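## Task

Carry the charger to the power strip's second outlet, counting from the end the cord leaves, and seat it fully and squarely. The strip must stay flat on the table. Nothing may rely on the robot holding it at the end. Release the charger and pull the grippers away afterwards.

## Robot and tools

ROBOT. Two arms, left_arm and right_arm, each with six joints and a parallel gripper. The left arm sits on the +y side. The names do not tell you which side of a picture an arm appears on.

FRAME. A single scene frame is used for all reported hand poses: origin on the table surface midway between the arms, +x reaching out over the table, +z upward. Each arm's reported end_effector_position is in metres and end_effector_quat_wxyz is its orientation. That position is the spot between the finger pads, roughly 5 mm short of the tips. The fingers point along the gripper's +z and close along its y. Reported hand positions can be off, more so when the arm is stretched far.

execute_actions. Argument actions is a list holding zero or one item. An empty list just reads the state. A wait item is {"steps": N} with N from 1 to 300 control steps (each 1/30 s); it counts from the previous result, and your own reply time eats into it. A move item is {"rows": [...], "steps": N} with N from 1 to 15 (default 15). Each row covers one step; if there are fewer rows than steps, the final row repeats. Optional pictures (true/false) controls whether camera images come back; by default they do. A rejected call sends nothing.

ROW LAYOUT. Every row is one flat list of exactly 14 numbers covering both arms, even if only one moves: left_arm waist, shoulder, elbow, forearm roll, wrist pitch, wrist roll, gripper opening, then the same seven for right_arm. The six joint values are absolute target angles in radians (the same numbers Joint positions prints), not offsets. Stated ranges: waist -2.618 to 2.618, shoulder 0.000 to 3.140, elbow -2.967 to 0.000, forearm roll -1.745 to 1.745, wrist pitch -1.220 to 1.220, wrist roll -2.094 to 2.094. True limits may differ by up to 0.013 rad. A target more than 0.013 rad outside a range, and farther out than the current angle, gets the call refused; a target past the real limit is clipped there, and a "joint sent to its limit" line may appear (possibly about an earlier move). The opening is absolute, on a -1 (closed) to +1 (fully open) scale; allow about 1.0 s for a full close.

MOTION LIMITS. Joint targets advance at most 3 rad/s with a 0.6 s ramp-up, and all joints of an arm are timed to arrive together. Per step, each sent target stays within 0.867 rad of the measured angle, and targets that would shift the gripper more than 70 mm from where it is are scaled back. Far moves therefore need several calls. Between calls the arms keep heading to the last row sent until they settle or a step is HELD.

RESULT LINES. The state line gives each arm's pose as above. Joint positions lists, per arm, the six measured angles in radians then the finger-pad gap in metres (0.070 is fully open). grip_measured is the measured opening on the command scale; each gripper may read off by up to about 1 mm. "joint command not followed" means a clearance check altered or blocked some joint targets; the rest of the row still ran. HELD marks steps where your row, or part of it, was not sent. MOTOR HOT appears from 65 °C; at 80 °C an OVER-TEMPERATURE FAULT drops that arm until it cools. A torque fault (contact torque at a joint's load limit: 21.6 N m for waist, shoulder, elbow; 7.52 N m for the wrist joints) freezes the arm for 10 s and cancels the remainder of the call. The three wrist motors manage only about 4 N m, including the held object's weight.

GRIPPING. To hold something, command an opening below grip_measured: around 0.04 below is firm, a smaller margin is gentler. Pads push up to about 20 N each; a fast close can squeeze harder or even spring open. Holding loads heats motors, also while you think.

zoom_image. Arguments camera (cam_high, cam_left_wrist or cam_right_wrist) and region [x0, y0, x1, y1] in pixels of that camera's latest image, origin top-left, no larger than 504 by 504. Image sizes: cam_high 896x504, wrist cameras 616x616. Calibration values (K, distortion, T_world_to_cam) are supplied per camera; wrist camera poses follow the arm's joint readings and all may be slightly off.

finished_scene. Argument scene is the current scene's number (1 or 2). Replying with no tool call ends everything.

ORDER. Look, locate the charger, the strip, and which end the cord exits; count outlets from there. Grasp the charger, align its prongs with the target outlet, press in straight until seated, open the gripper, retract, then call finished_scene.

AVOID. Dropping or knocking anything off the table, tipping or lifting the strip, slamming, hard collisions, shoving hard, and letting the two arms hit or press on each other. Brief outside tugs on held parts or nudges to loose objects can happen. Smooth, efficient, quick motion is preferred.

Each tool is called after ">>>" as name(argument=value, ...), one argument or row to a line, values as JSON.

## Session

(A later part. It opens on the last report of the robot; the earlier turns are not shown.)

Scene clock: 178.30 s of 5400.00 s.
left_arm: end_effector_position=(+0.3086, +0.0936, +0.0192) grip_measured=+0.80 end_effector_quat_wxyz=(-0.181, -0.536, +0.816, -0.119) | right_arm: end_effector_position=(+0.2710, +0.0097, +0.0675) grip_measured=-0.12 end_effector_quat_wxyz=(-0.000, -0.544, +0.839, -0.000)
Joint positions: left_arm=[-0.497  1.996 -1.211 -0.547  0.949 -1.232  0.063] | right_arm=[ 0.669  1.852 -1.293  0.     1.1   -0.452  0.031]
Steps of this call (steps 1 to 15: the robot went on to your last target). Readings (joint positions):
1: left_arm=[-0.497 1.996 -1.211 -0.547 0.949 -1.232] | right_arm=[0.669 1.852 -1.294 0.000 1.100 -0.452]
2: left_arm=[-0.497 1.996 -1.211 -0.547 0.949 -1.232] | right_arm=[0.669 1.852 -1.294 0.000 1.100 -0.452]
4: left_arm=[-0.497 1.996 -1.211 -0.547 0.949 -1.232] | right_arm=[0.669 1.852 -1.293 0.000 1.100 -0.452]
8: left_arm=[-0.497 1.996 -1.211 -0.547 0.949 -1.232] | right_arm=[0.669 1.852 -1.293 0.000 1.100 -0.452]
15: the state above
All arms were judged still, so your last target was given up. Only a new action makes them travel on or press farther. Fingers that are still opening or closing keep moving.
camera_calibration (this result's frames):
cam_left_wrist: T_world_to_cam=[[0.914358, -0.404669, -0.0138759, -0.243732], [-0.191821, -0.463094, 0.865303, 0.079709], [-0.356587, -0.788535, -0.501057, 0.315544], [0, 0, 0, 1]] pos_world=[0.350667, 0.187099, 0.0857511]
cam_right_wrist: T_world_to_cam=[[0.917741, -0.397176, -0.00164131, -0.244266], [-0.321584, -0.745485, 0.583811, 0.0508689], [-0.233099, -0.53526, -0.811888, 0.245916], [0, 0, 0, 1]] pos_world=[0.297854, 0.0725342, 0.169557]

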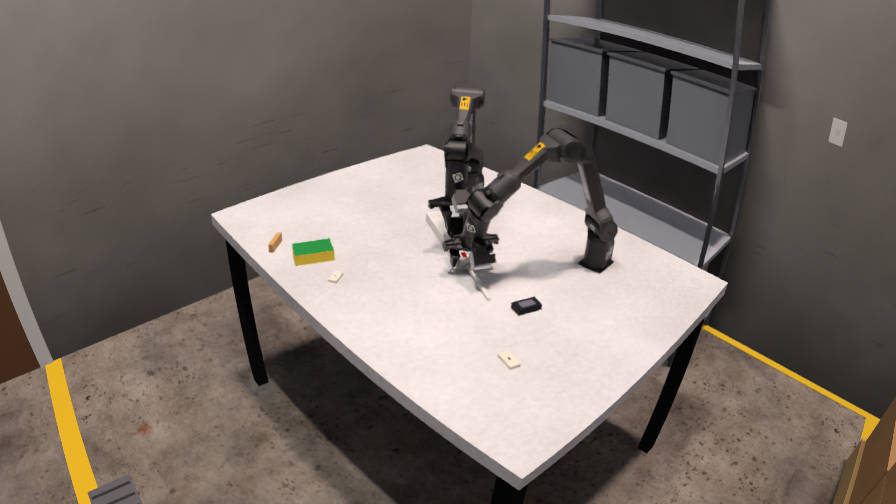

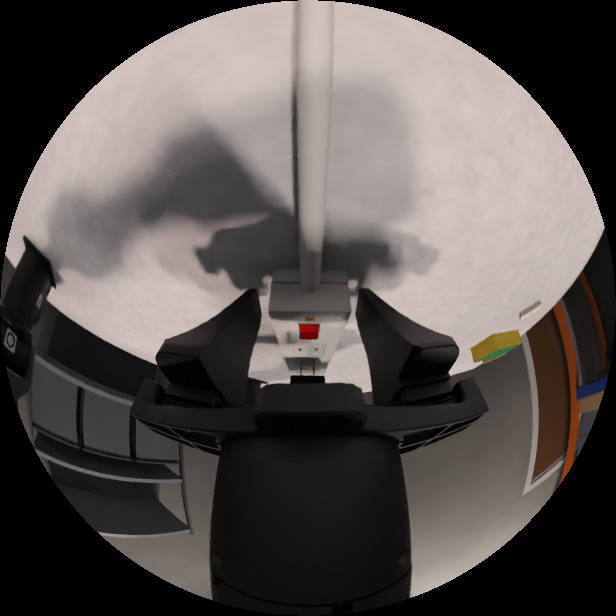

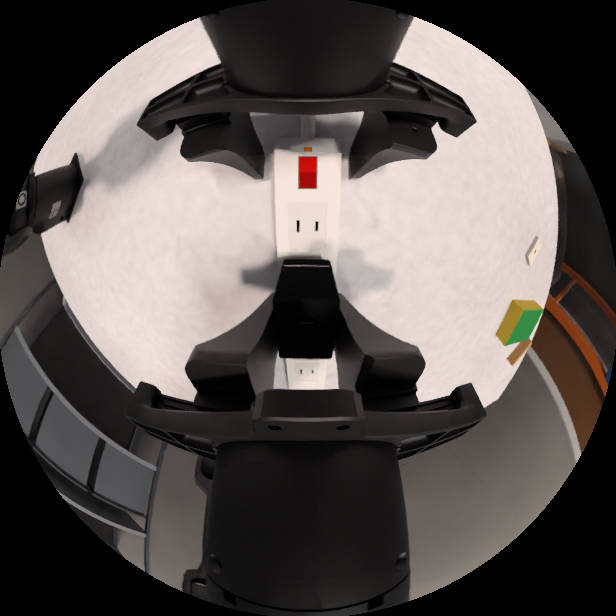

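>>> execute_actions(
  actions=[
    {"rows":[[-0.497,1.9958,-1.2111,-0.547,0.9495,-1.232,0.8,0.668,1.8502,-1.2907,0,1.0988,-0.452,-0.18]],"steps":15},
  ],
  pictures=false,
)

>>> execute_actions(
  actions=[
    {"rows":[[-0.497,1.9958,-1.2111,-0.547,0.9495,-1.232,0.8,0.668,1.851,-1.29,0,1.0982,-0.452,-0.18],[-0.497,1.9958,-1.2111,-0.547,0.9495,-1.232,0.8,0.668,1.8514,-1.2894,0,1.0974,-0.452,-0.18],[-0.497,1.9958,-1.2111,-0.547,0.9495,-1.232,0.8,0.668,1.8518,-1.2888,0,1.0966,-0.452,-0.18],[-0.497,1.9958,-1.2111,-0.547,0.9495,-1.232,0.8,0.668,1.8521,-1.2882,0,1.0958,-0.452,-0.18],[-0.497,1.9958,-1.2111,-0.547,0.9495,-1.232,0.8,0.668,1.8524,-1.2877,0,1.095,-0.452,-0.18],[-0.497,1.9958,-1.2111,-0.547,0.9495,-1.232,0.8,0.668,1.8527,-1.2872,0,1.0942,-0.452,-0.18],[-0.497,1.9958,-1.2111,-0.547,0.9495,-1.232,0.8,0.668,1.853,-1.2867,0,1.0934,-0.452,-0.18],[-0.497,1.9958,-1.2111,-0.547,0.9495,-1.232,0.8,0.668,1.8533,-1.2862,0,1.0926,-0.452,-0.18],[-0.497,1.9958,-1.2111,-0.547,0.9495,-1.232,0.8,0.668,1.8536,-1.2857,0,1.0918,-0.452,-0.18],[-0.497,1.9958,-1.2111,-0.547,0.9495,-1.232,0.8,0.668,1.8539,-1.2852,0,1.091,-0.452,-0.18],[-0.497,1.9958,-1.2111,-0.547,0.9495,-1.232,0.8,0.668,1.8539,-1.2845,0,1.09,-0.452,-0.18],[-0.497,1.9958,-1.2111,-0.547,0.9495,-1.232,0.8,0.668,1.8539,-1.2845,0,1.0889,-0.452,-0.18]],"steps":15},
  ],
  pictures=false,
)

>>> execute_actions(
  actions=[
    {"steps":10},
  ],
)

>>> zoom_image(
  camera="cam_left_wrist",
  region=[290, 345, 330, 385],
)

Scene clock: 203.30 s of 5400.00 s.
left_arm: end_effector_position=(+0.3086, +0.0936, +0.0192) grip_measured=+0.80 end_effector_quat_wxyz=(-0.181, -0.536, +0.816, -0.119) | right_arm: end_effector_position=(+0.2705, +0.0092, +0.0673) grip_measured=-0.12 end_effector_quat_wxyz=(-0.001, -0.544, +0.839, -0.000)
Joint positions: left_arm=[-0.497  1.996 -1.211 -0.547  0.949 -1.232  0.063] | right_arm=[ 0.669  1.85  -1.29   0.     1.099 -0.452  0.031]
Steps of this call (steps 1 to 90: nothing new was sent; then 21.50 s passed at rest; steps 91 to 105: all 15 steps of this action). Readings (joint positions):
91: left_arm=[-0.497 1.996 -1.211 -0.547 0.949 -1.232] | right_arm=[0.669 1.852 -1.293 0.000 1.100 -0.452]
92: left_arm=[-0.497 1.996 -1.211 -0.547 0.949 -1.232] | right_arm=[0.669 1.851 -1.291 0.000 1.099 -0.452]
94: left_arm=[-0.497 1.996 -1.211 -0.547 0.949 -1.232] | right_arm=[0.669 1.851 -1.290 0.000 1.099 -0.452]
98: left_arm=[-0.497 1.996 -1.211 -0.547 0.949 -1.232] | right_arm=[0.669 1.851 -1.290 0.000 1.099 -0.452]
105: the state above

Scene clock: 203.80 s of 5400.00 s.
left_arm: end_effector_position=(+0.3086, +0.0936, +0.0192) grip_measured=+0.80 end_effector_quat_wxyz=(-0.181, -0.536, +0.816, -0.119) | right_arm: end_effector_position=(+0.2708, +0.0091, +0.0642) grip_measured=-0.12 end_effector_quat_wxyz=(-0.000, -0.544, +0.839, -0.000)
Joint positions: left_arm=[-0.497  1.996 -1.211 -0.547  0.949 -1.232  0.063] | right_arm=[ 0.668  1.855 -1.284  0.     1.087 -0.452  0.031]
Steps of this call (steps 1 to 15: all 15 steps of this action). Readings (joint positions):
1: left_arm=[-0.497 1.996 -1.211 -0.547 0.949 -1.232] | right_arm=[0.668 1.850 -1.290 0.000 1.099 -0.452]
2: left_arm=[-0.497 1.996 -1.211 -0.547 0.949 -1.232] | right_arm=[0.668 1.851 -1.290 0.000 1.098 -0.452]
4: left_arm=[-0.497 1.996 -1.211 -0.547 0.949 -1.232] | right_arm=[0.668 1.851 -1.289 0.000 1.096 -0.452]
8: left_arm=[-0.497 1.996 -1.211 -0.547 0.949 -1.232] | right_arm=[0.668 1.851 -1.288 0.000 1.094 -0.452]
15: the state above

Scene clock: 204.13 s of 5400.00 s.
left_arm: end_effector_position=(+0.3086, +0.0936, +0.0192) grip_measured=+0.80 end_effector_quat_wxyz=(-0.181, -0.536, +0.816, -0.119) | right_arm: end_effector_position=(+0.2706, +0.0089, +0.0643) grip_measured=-0.12 end_effector_quat_wxyz=(-0.001, -0.544, +0.839, -0.000)
Joint positions: left_arm=[-0.497  1.996 -1.211 -0.547  0.949 -1.232  0.063] | right_arm=[ 0.668  1.855 -1.284  0.     1.089 -0.452  0.031]
Steps of this call (steps 1 to 10: the robot went on to your last target). Readings (joint positions):
1: left_arm=[-0.497 1.996 -1.211 -0.547 0.949 -1.232] | right_arm=[0.668 1.855 -1.284 0.000 1.087 -0.452]
2: left_arm=[-0.497 1.996 -1.211 -0.547 0.949 -1.232] | right_arm=[0.668 1.855 -1.284 0.000 1.087 -0.452]
4: left_arm=[-0.497 1.996 -1.211 -0.547 0.949 -1.232] | right_arm=[0.668 1.855 -1.284 0.000 1.088 -0.452]
8: left_arm=[-0.497 1.996 -1.211 -0.547 0.949 -1.232] | right_arm=[0.668 1.855 -1.284 0.000 1.089 -0.452]
10: the state above
camera_calibration (this result's frames):
cam_left_wrist: T_world_to_cam=[[0.914358, -0.404669, -0.013876, -0.243732], [-0.191821, -0.463094, 0.865303, 0.079709], [-0.356587, -0.788535, -0.501057, 0.315544], [0, 0, 0, 1]] pos_world=[0.350667, 0.187099, 0.0857511]
cam_right_wrist: T_world_to_cam=[[0.91732, -0.398143, -0.00242908, -0.244019], [-0.321619, -0.744578, 0.584949, 0.0519424], [-0.234702, -0.535804, -0.811066, 0.243159], [0, 0, 0, 1]] pos_world=[0.297619, 0.071806, 0.166241]

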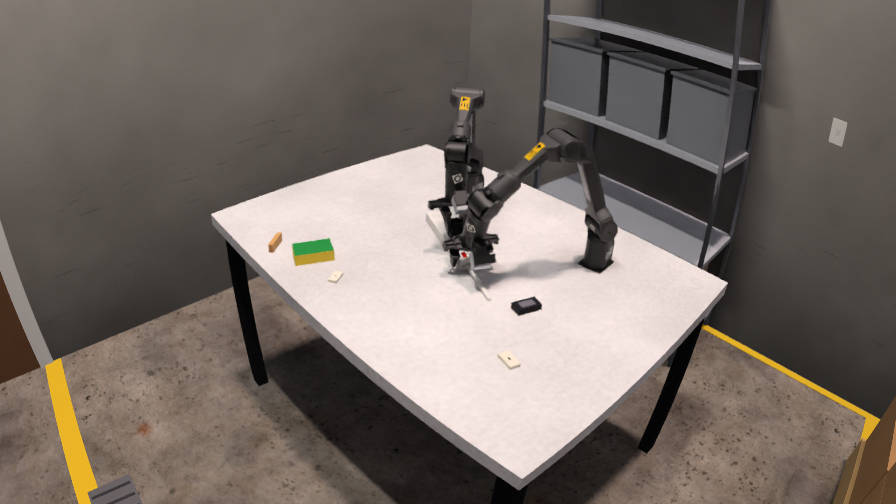

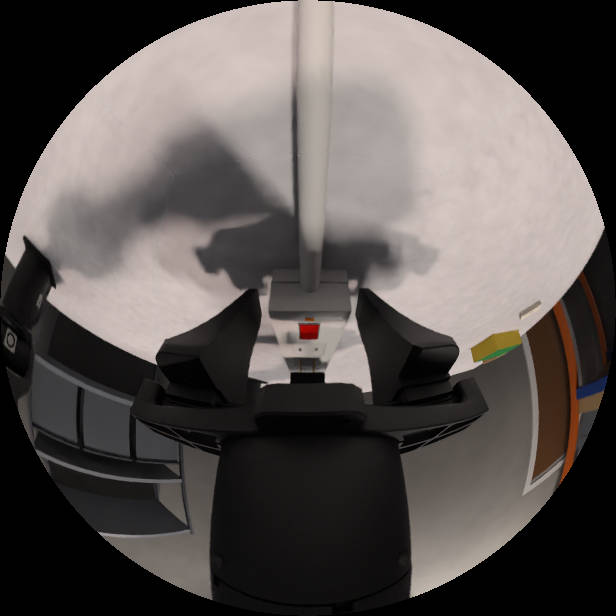

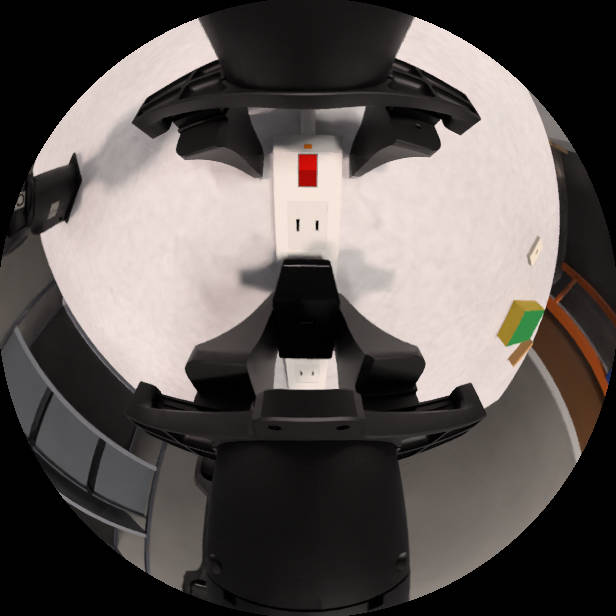

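Region (290, 345, 330, 385) of cam_left_wrist's 616x616 image, scaled by 12.600, with more detail than that image has.

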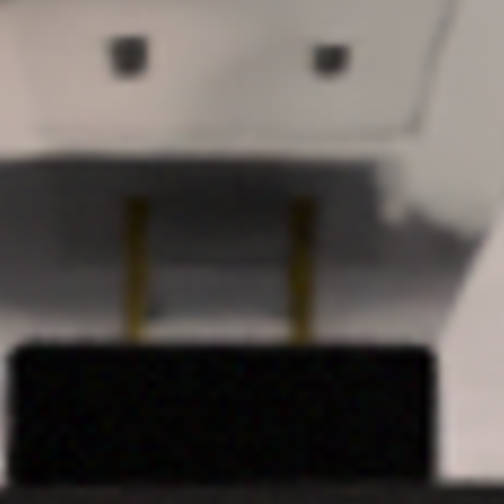

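>>> execute_actions(
  actions=[
    {"rows":[[-0.497,1.9958,-1.2111,-0.547,0.9495,-1.232,0.8,0.668,1.856,-1.2827,0,1.0865,-0.452,-0.18],[-0.497,1.9958,-1.2111,-0.547,0.9495,-1.232,0.8,0.668,1.857,-1.2814,0,1.084,-0.452,-0.18],[-0.497,1.9958,-1.2111,-0.547,0.9495,-1.232,0.8,0.668,1.858,-1.2801,0,1.0817,-0.452,-0.18],[-0.497,1.9958,-1.2111,-0.547,0.9495,-1.232,0.8,0.668,1.859,-1.2788,0,1.0794,-0.452,-0.18],[-0.497,1.9958,-1.2111,-0.547,0.9495,-1.232,0.8,0.668,1.86,-1.2775,0,1.077,-0.452,-0.18],[-0.497,1.9958,-1.2111,-0.547,0.9495,-1.232,0.8,0.668,1.861,-1.2762,0,1.0747,-0.452,-0.18],[-0.497,1.9958,-1.2111,-0.547,0.9495,-1.232,0.8,0.668,1.862,-1.2749,0,1.0724,-0.452,-0.18],[-0.497,1.9958,-1.2111,-0.547,0.9495,-1.232,0.8,0.668,1.863,-1.2736,0,1.07,-0.452,-0.18],[-0.497,1.9958,-1.2111,-0.547,0.9495,-1.232,0.8,0.668,1.864,-1.2723,0,1.0677,-0.452,-0.18],[-0.497,1.9958,-1.2111,-0.547,0.9495,-1.232,0.8,0.668,1.8642,-1.2716,0,1.0654,-0.452,-0.18]],"steps":15},
  ],
  pictures=false,
)

>>> execute_actions(
  actions=[
    {"rows":[[-0.497,1.9958,-1.2111,-0.547,0.9495,-1.232,0.8,0.668,1.866,-1.27,0,1.0633,-0.452,-0.18],[-0.497,1.9958,-1.2111,-0.547,0.9495,-1.232,0.8,0.668,1.867,-1.2688,0,1.0612,-0.452,-0.18],[-0.497,1.9958,-1.2111,-0.547,0.9495,-1.232,0.8,0.668,1.868,-1.2676,0,1.059,-0.452,-0.18],[-0.497,1.9958,-1.2111,-0.547,0.9495,-1.232,0.8,0.668,1.869,-1.2664,0,1.0569,-0.452,-0.18],[-0.497,1.9958,-1.2111,-0.547,0.9495,-1.232,0.8,0.668,1.87,-1.2652,0,1.0548,-0.452,-0.18],[-0.497,1.9958,-1.2111,-0.547,0.9495,-1.232,0.8,0.668,1.871,-1.264,0,1.0526,-0.452,-0.18],[-0.497,1.9958,-1.2111,-0.547,0.9495,-1.232,0.8,0.668,1.872,-1.2628,0,1.0505,-0.452,-0.18],[-0.497,1.9958,-1.2111,-0.547,0.9495,-1.232,0.8,0.668,1.873,-1.2616,0,1.0484,-0.452,-0.18],[-0.497,1.9958,-1.2111,-0.547,0.9495,-1.232,0.8,0.668,1.8737,-1.2604,0,1.0462,-0.452,-0.18],[-0.497,1.9958,-1.2111,-0.547,0.9495,-1.232,0.8,0.668,1.8737,-1.2598,0,1.0441,-0.452,-0.18]],"steps":15},
  ],
  pictures=false,
)

>>> execute_actions(
  actions=[
    {"steps":20},
  ],
)

>>> zoom_image(
  camera="cam_left_wrist",
  region=[280, 335, 340, 395],
)

Scene clock: 218.27 s of 5400.00 s.
left_arm: end_effector_position=(+0.3086, +0.0936, +0.0192) grip_measured=+0.80 end_effector_quat_wxyz=(-0.181, -0.536, +0.816, -0.119) | right_arm: end_effector_position=(+0.2713, +0.0094, +0.0582) grip_measured=-0.12 end_effector_quat_wxyz=(+0.000, -0.544, +0.839, -0.000)
Joint positions: left_arm=[-0.497  1.996 -1.211 -0.547  0.949 -1.232  0.063] | right_arm=[ 0.668  1.864 -1.272 -0.     1.065 -0.452  0.031]
Steps of this call (steps 1 to 15: the robot went on to your last target; steps 16 to 90: nothing new was sent; then 10.63 s passed at rest; steps 91 to 105: all 15 steps of this action). Readings (joint positions):
91: left_arm=[-0.497 1.996 -1.211 -0.547 0.949 -1.232] | right_arm=[0.668 1.854 -1.285 0.000 1.089 -0.452]
92: left_arm=[-0.497 1.996 -1.211 -0.547 0.949 -1.232] | right_arm=[0.668 1.855 -1.284 -0.000 1.087 -0.452]
94: left_arm=[-0.497 1.996 -1.211 -0.547 0.949 -1.232] | right_arm=[0.668 1.857 -1.282 -0.000 1.083 -0.452]
98: left_arm=[-0.497 1.996 -1.211 -0.547 0.949 -1.232] | right_arm=[0.668 1.862 -1.276 -0.000 1.072 -0.452]
105: the state above

Scene clock: 218.77 s of 5400.00 s.
left_arm: end_effector_position=(+0.3086, +0.0936, +0.0192) grip_measured=+0.80 end_effector_quat_wxyz=(-0.181, -0.536, +0.816, -0.119) | right_arm: end_effector_position=(+0.2714, +0.0096, +0.0517) grip_measured=-0.12 end_effector_quat_wxyz=(+0.000, -0.544, +0.839, +0.000)
Joint positions: left_arm=[-0.497  1.996 -1.211 -0.547  0.949 -1.232  0.063] | right_arm=[ 0.668  1.875 -1.259  0.     1.042 -0.452  0.031]
Steps of this call (steps 1 to 15: all 15 steps of this action). Readings (joint positions):
1: left_arm=[-0.497 1.996 -1.211 -0.547 0.949 -1.232] | right_arm=[0.668 1.864 -1.272 -0.000 1.065 -0.452]
2: left_arm=[-0.497 1.996 -1.211 -0.547 0.949 -1.232] | right_arm=[0.668 1.866 -1.270 -0.000 1.063 -0.452]
4: left_arm=[-0.497 1.996 -1.211 -0.547 0.949 -1.232] | right_arm=[0.668 1.866 -1.269 -0.000 1.060 -0.452]
8: left_arm=[-0.497 1.996 -1.211 -0.547 0.949 -1.232] | right_arm=[0.668 1.867 -1.265 0.000 1.055 -0.452]
15: the state above

Scene clock: 219.43 s of 5400.00 s.
left_arm: end_effector_position=(+0.3086, +0.0936, +0.0192) grip_measured=+0.80 end_effector_quat_wxyz=(-0.181, -0.536, +0.816, -0.119) | right_arm: end_effector_position=(+0.2713, +0.0096, +0.0518) grip_measured=-0.12 end_effector_quat_wxyz=(-0.000, -0.544, +0.839, +0.000)
Joint positions: left_arm=[-0.497  1.996 -1.211 -0.547  0.949 -1.232  0.063] | right_arm=[ 0.668  1.875 -1.259  0.     1.043 -0.452  0.031]
Steps of this call (steps 1 to 15: the robot went on to your last target; steps 16 to 20: nothing new was sent). Readings (joint positions):
1: left_arm=[-0.497 1.996 -1.211 -0.547 0.949 -1.232] | right_arm=[0.668 1.875 -1.259 0.000 1.042 -0.452]
2: left_arm=[-0.497 1.996 -1.211 -0.547 0.949 -1.232] | right_arm=[0.668 1.875 -1.259 0.000 1.042 -0.452]
4: left_arm=[-0.497 1.996 -1.211 -0.547 0.949 -1.232] | right_arm=[0.668 1.875 -1.259 0.000 1.042 -0.452]
8: left_arm=[-0.497 1.996 -1.211 -0.547 0.949 -1.232] | right_arm=[0.668 1.875 -1.259 0.000 1.042 -0.452]
20: the state above
All arms were judged still, so your last target was given up. Only a new action makes them travel on or press farther. Fingers that are still opening or closing keep moving.
camera_calibration (this result's frames):
cam_left_wrist: T_world_to_cam=[[0.914358, -0.404669, -0.0138759, -0.243732], [-0.191821, -0.463094, 0.865303, 0.079709], [-0.356587, -0.788535, -0.501057, 0.315544], [0, 0, 0, 1]] pos_world=[0.350667, 0.187099, 0.0857511]
cam_right_wrist: T_world_to_cam=[[0.917288, -0.398221, -0.00183018, -0.244505], [-0.322307, -0.745106, 0.583896, 0.060189], [-0.233883, -0.535011, -0.811826, 0.233322], [0, 0, 0, 1]] pos_world=[0.298251, 0.0723098, 0.153825]

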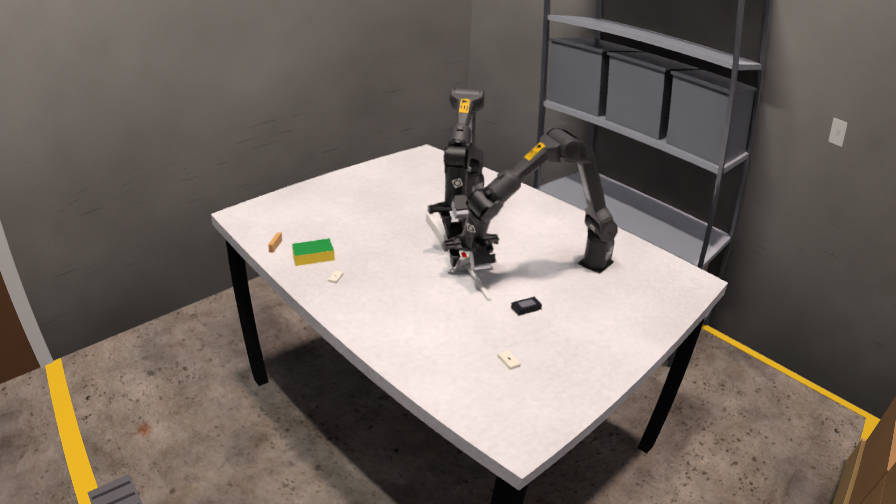

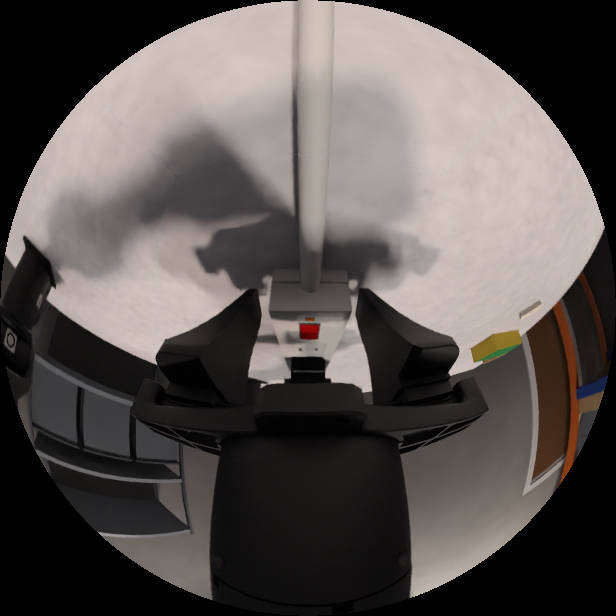

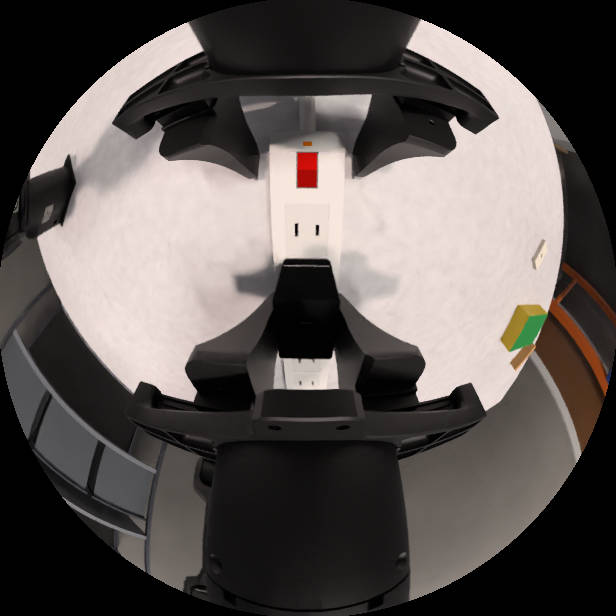

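Region (280, 335, 340, 395) of cam_left_wrist's 616x616 image, scaled by 8.400, with more detail than that image has.

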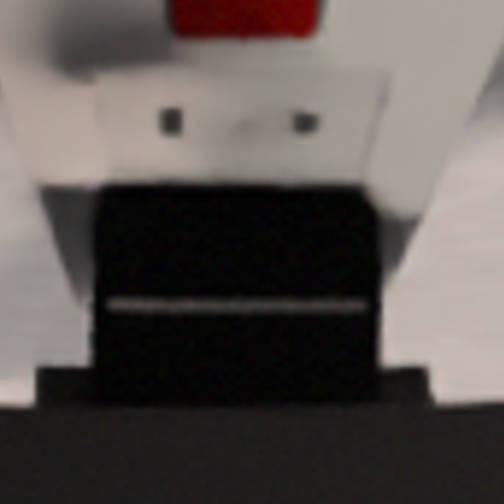

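Nearly seated; press a bit more (z≈0.049).

>>> execute_actions(
  actions=[
    {"rows":[[-0.497,1.9958,-1.2111,-0.547,0.9495,-1.232,0.8,0.668,1.878,-1.2535,0,1.0335,-0.452,-0.18]],"steps":15},
  ],
  pictures=false,
)

>>> execute_actions(
  actions=[
    {"steps":15},
  ],
  pictures=false,
)

>>> execute_actions(
  actions=[
    {"rows":[[-0.497,1.9958,-1.2111,-0.547,0.9495,-1.232,0.8,0.668,1.8755,-1.257,0,1.0395,-0.452,0.5]],"steps":12},
  ],
)

>>> zoom_image(
  camera="cam_left_wrist",
  region=[280, 335, 340, 395],
)

Scene clock: 224.63 s of 5400.00 s.
left_arm: end_effector_position=(+0.3086, +0.0936, +0.0192) grip_measured=+0.80 end_effector_quat_wxyz=(-0.181, -0.536, +0.816, -0.119) | right_arm: end_effector_position=(+0.2718, +0.0100, +0.0510) grip_measured=-0.12 end_effector_quat_wxyz=(+0.002, -0.544, +0.839, +0.000)
Joint positions: left_arm=[-0.497  1.996 -1.211 -0.547  0.949 -1.232  0.063] | right_arm=[ 0.668  1.875 -1.256  0.     1.035 -0.452  0.031]
Steps of this call (steps 1 to 90: nothing new was sent; then 1.70 s passed at rest; steps 91 to 105: all 15 steps of this action). Readings (joint positions):
91: left_arm=[-0.497 1.996 -1.211 -0.547 0.949 -1.232] | right_arm=[0.668 1.874 -1.260 -0.000 1.044 -0.452]
92: left_arm=[-0.497 1.996 -1.211 -0.547 0.949 -1.232] | right_arm=[0.668 1.874 -1.259 -0.000 1.041 -0.452]
94: left_arm=[-0.497 1.996 -1.211 -0.547 0.949 -1.232] | right_arm=[0.668 1.874 -1.257 -0.000 1.038 -0.452]
98: left_arm=[-0.497 1.996 -1.211 -0.547 0.949 -1.232] | right_arm=[0.668 1.874 -1.257 -0.000 1.037 -0.452]
105: the state above

Scene clock: 225.13 s of 5400.00 s.
left_arm: end_effector_position=(+0.3086, +0.0936, +0.0192) grip_measured=+0.80 end_effector_quat_wxyz=(-0.181, -0.536, +0.816, -0.119) | right_arm: end_effector_position=(+0.2719, +0.0101, +0.0503) grip_measured=-0.12 end_effector_quat_wxyz=(+0.002, -0.544, +0.839, +0.000)
Joint positions: left_arm=[-0.497  1.996 -1.211 -0.547  0.949 -1.232  0.063] | right_arm=[ 0.668  1.876 -1.255  0.     1.033 -0.452  0.031]
Steps of this call (steps 1 to 15: the robot went on to your last target). Readings (joint positions):
1: left_arm=[-0.497 1.996 -1.211 -0.547 0.949 -1.232] | right_arm=[0.668 1.875 -1.256 0.000 1.035 -0.452]
2: left_arm=[-0.497 1.996 -1.211 -0.547 0.949 -1.232] | right_arm=[0.668 1.875 -1.256 0.000 1.035 -0.452]
4: left_arm=[-0.497 1.996 -1.211 -0.547 0.949 -1.232] | right_arm=[0.668 1.875 -1.256 0.000 1.035 -0.452]
8: left_arm=[-0.497 1.996 -1.211 -0.547 0.949 -1.232] | right_arm=[0.668 1.875 -1.256 0.000 1.034 -0.452]
15: the state above
All arms were judged still, so your last target was given up. Only a new action makes them travel on or press farther. Fingers that are still opening or closing keep moving.

Scene clock: 225.53 s of 5400.00 s.
left_arm: end_effector_position=(+0.3086, +0.0936, +0.0192) grip_measured=+0.80 end_effector_quat_wxyz=(-0.181, -0.536, +0.816, -0.119) | right_arm: end_effector_position=(+0.2707, +0.0091, +0.0495) grip_measured=+0.50 end_effector_quat_wxyz=(-0.002, -0.544, +0.839, -0.000)
Joint positions: left_arm=[-0.497  1.996 -1.211 -0.547  0.949 -1.232  0.063] | right_arm=[ 0.668  1.878 -1.255  0.     1.039 -0.452  0.053]
Steps of this call (steps 1 to 12: all 12 steps of this action). Readings (joint positions):
1: left_arm=[-0.497 1.996 -1.211 -0.547 0.949 -1.232] | right_arm=[0.668 1.877 -1.255 0.000 1.031 -0.452]
2: left_arm=[-0.497 1.996 -1.211 -0.547 0.949 -1.232] | right_arm=[0.668 1.883 -1.252 0.000 1.029 -0.452]
4: left_arm=[-0.497 1.996 -1.211 -0.547 0.949 -1.232] | right_arm=[0.668 1.886 -1.250 0.000 1.032 -0.452]
8: left_arm=[-0.497 1.996 -1.211 -0.547 0.949 -1.232] | right_arm=[0.668 1.882 -1.251 0.000 1.037 -0.452]
12: the state above
camera_calibration (this result's frames):
cam_left_wrist: T_world_to_cam=[[0.914358, -0.404669, -0.0138762, -0.243732], [-0.19182, -0.463094, 0.865303, 0.079709], [-0.356587, -0.788535, -0.501057, 0.315544], [0, 0, 0, 1]] pos_world=[0.350667, 0.187099, 0.0857511]
cam_right_wrist: T_world_to_cam=[[0.917282, -0.398223, -0.0034015, -0.244068], [-0.320756, -0.743852, 0.586344, 0.0603919], [-0.236026, -0.536752, -0.810055, 0.231639], [0, 0, 0, 1]] pos_world=[0.297924, 0.0720618, 0.1514]

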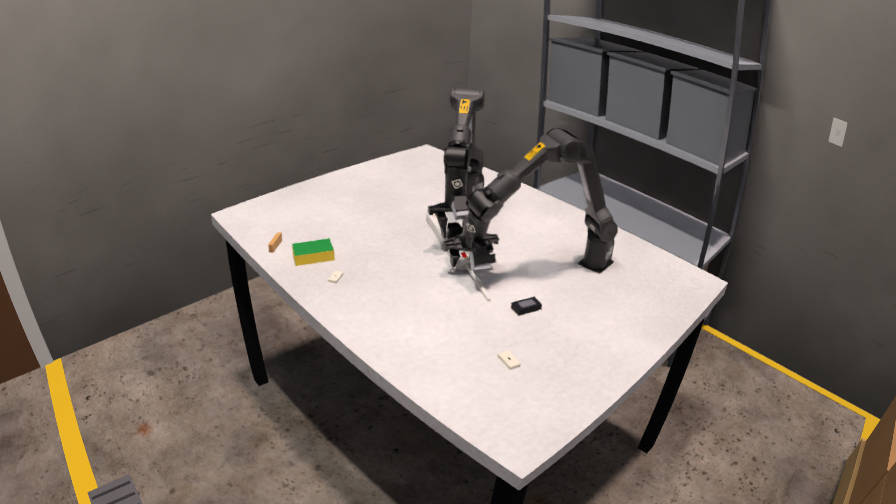

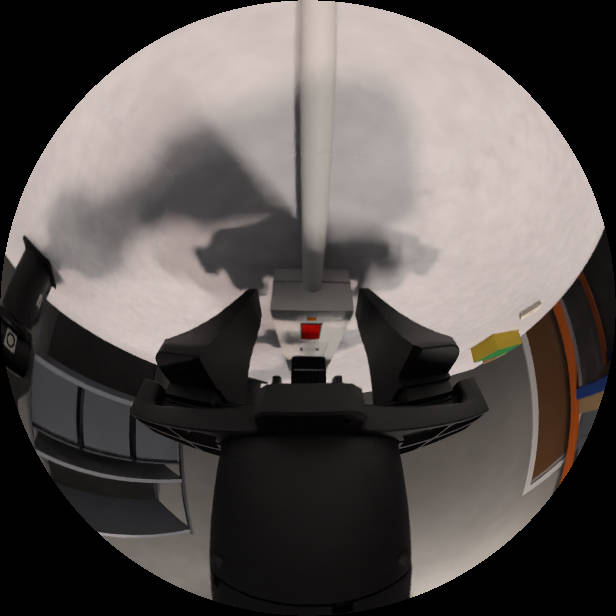

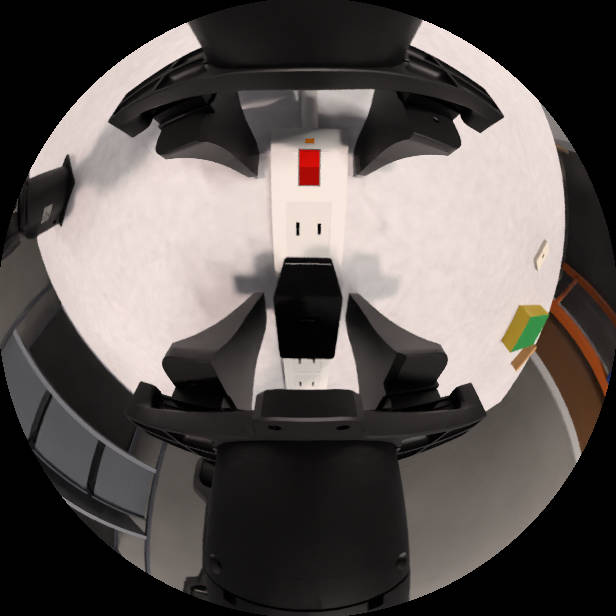

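Region (280, 335, 340, 395) of cam_left_wrist's 616x616 image, scaled by 8.400, with more detail than that image has.

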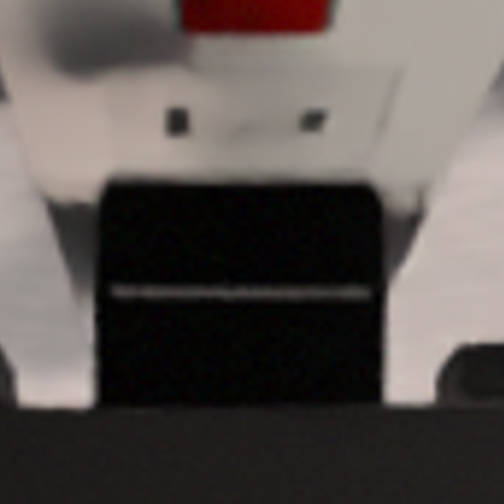

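>>> execute_actions(
  actions=[
    {"rows":[[-0.44,1.91,-1.246,-0.5,1.07,-1.265,0.8,0.668,1.812,-1.368,0,1.21,-0.452,0.5]],"steps":12},
  ],
  pictures=false,
)

>>> execute_actions(
  actions=[
    {"rows":[[-0.1,1.5,-1.2,-0.3,1.1,-1.265,0.8,0.2,1.45,-1.2,0,1.2,-0.452,0.5]],"steps":15},
  ],
  pictures=false,
)

>>> execute_actions(
  actions=[
    {"steps":12},
  ],
)

>>> zoom_image(
  camera="cam_high",
  region=[410, 200, 500, 290],
)

Scene clock: 230.70 s of 5400.00 s.
left_arm: end_effector_position=(+0.3133, +0.1144, +0.0581) grip_measured=+0.80 end_effector_quat_wxyz=(-0.178, -0.541, +0.813, -0.121) | right_arm: end_effector_position=(+0.2714, +0.0096, +0.1006) grip_measured=+0.50 end_effector_quat_wxyz=(+0.004, -0.544, +0.839, +0.000)
Joint positions: left_arm=[-0.439  1.908 -1.247 -0.499  1.071 -1.266  0.063] | right_arm=[ 0.668  1.81  -1.371 -0.     1.212 -0.452  0.052]
Steps of this call (steps 1 to 15: the robot went on to your last target; steps 16 to 90: nothing new was sent; then 1.77 s passed at rest; steps 91 to 102: all 12 steps of this action). Readings (joint positions):
91: left_arm=[-0.497 1.996 -1.211 -0.547 0.950 -1.232] | right_arm=[0.668 1.875 -1.257 -0.000 1.040 -0.452]
92: left_arm=[-0.495 1.995 -1.212 -0.546 0.953 -1.233] | right_arm=[0.668 1.874 -1.259 -0.000 1.044 -0.452]
94: left_arm=[-0.483 1.979 -1.219 -0.536 0.979 -1.240] | right_arm=[0.668 1.865 -1.276 -0.000 1.070 -0.452]
98: left_arm=[-0.443 1.916 -1.245 -0.503 1.062 -1.263] | right_arm=[0.668 1.824 -1.346 -0.000 1.176 -0.452]
102: the state above

Scene clock: 231.20 s of 5400.00 s.
left_arm: end_effector_position=(+0.3450, +0.2465, +0.1612) grip_measured=+0.80 end_effector_quat_wxyz=(+0.000, -0.609, +0.771, -0.187) | right_arm: end_effector_position=(+0.2992, -0.1277, +0.1649) grip_measured=+0.50 end_effector_quat_wxyz=(+0.091, -0.360, +0.929, -0.008)
Joint positions: left_arm=[-0.13   1.535 -1.205 -0.317  1.097 -1.266  0.063] | right_arm=[ 0.257  1.494 -1.221 -0.001  1.202 -0.452  0.053]
Steps of this call (steps 1 to 15: all 15 steps of this action). Readings (joint positions):
1: left_arm=[-0.439 1.908 -1.247 -0.499 1.070 -1.266] | right_arm=[0.668 1.810 -1.370 -0.000 1.211 -0.452]
2: left_arm=[-0.437 1.906 -1.246 -0.498 1.070 -1.266] | right_arm=[0.665 1.809 -1.368 -0.000 1.210 -0.452]
4: left_arm=[-0.416 1.883 -1.242 -0.486 1.071 -1.266] | right_arm=[0.640 1.790 -1.358 -0.000 1.209 -0.452]
8: left_arm=[-0.317 1.765 -1.230 -0.428 1.080 -1.266] | right_arm=[0.519 1.695 -1.315 -0.000 1.207 -0.452]
15: the state above

Scene clock: 231.60 s of 5400.00 s.
left_arm: end_effector_position=(+0.3433, +0.2595, +0.1700) grip_measured=+0.80 end_effector_quat_wxyz=(+0.018, -0.615, +0.765, -0.189) | right_arm: end_effector_position=(+0.2971, -0.1461, +0.1718) grip_measured=+0.50 end_effector_quat_wxyz=(+0.103, -0.333, +0.937, -0.012)
Joint positions: left_arm=[-0.1    1.5   -1.199 -0.3    1.1   -1.265  0.063] | right_arm=[ 0.2    1.45  -1.2   -0.     1.2   -0.452  0.052]
Steps of this call (steps 1 to 12: the robot went on to your last target). Readings (joint positions):
1: left_arm=[-0.115 1.517 -1.203 -0.309 1.099 -1.266] | right_arm=[0.234 1.476 -1.213 -0.001 1.201 -0.452]
2: left_arm=[-0.105 1.504 -1.201 -0.303 1.100 -1.266] | right_arm=[0.217 1.463 -1.206 -0.001 1.201 -0.452]
4: left_arm=[-0.099 1.496 -1.200 -0.299 1.100 -1.266] | right_arm=[0.199 1.449 -1.200 -0.001 1.200 -0.452]
8: left_arm=[-0.100 1.499 -1.199 -0.300 1.100 -1.265] | right_arm=[0.200 1.450 -1.200 -0.000 1.200 -0.452]
12: the state above
camera_calibration (this result's frames):
cam_left_wrist: T_world_to_cam=[[0.938154, -0.178376, 0.296731, -0.325889], [-0.340822, -0.626549, 0.700911, 0.154209], [0.0608914, -0.758695, -0.648594, 0.408402], [0, 0, 0, 1]] pos_world=[0.333424, 0.348341, 0.253502]
cam_right_wrist: T_world_to_cam=[[0.630092, -0.771199, 0.0907585, -0.314972], [-0.725898, -0.543469, 0.421561, 0.0597141], [-0.275783, -0.331503, -0.902247, 0.311289], [0, 0, 0, 1]] pos_world=[0.327656, -0.10726, 0.284272]

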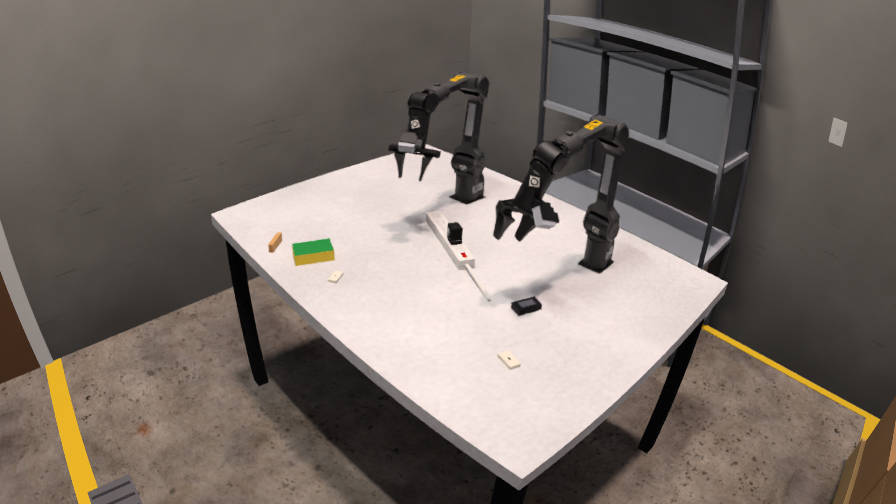

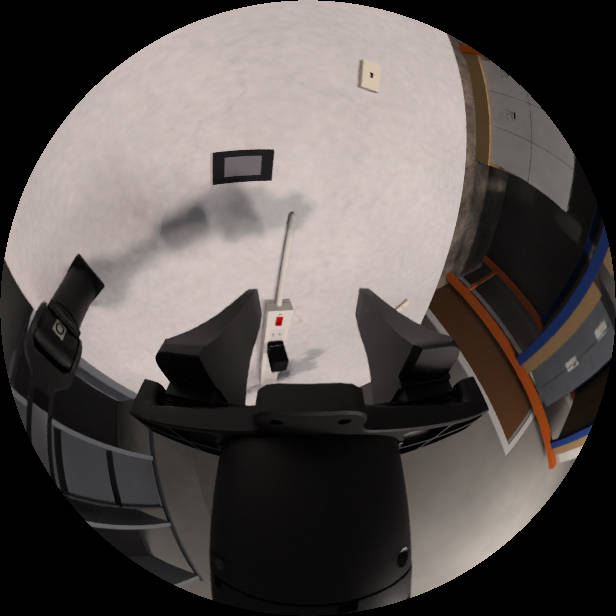

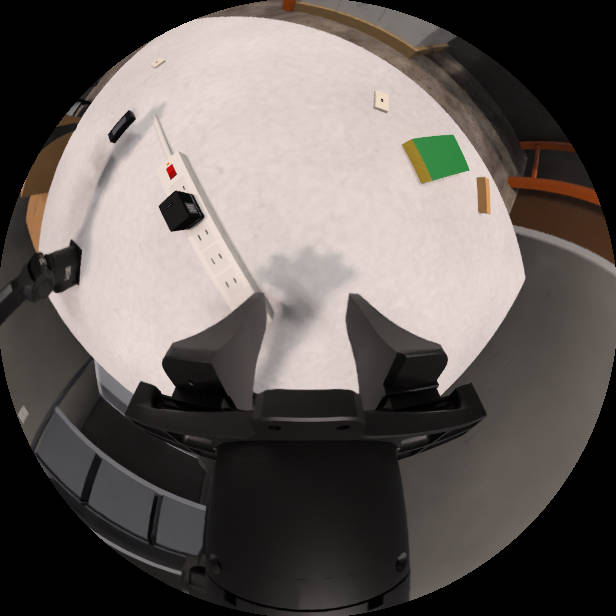

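Region (410, 200, 500, 290) of cam_high's 896x504 image, scaled by 5.600, with more detail than that image has.

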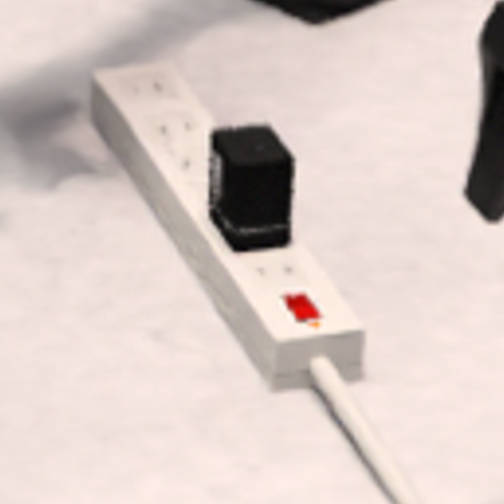

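>>> finished_scene(
  scene=1,
)

The scene is finished: the task was done.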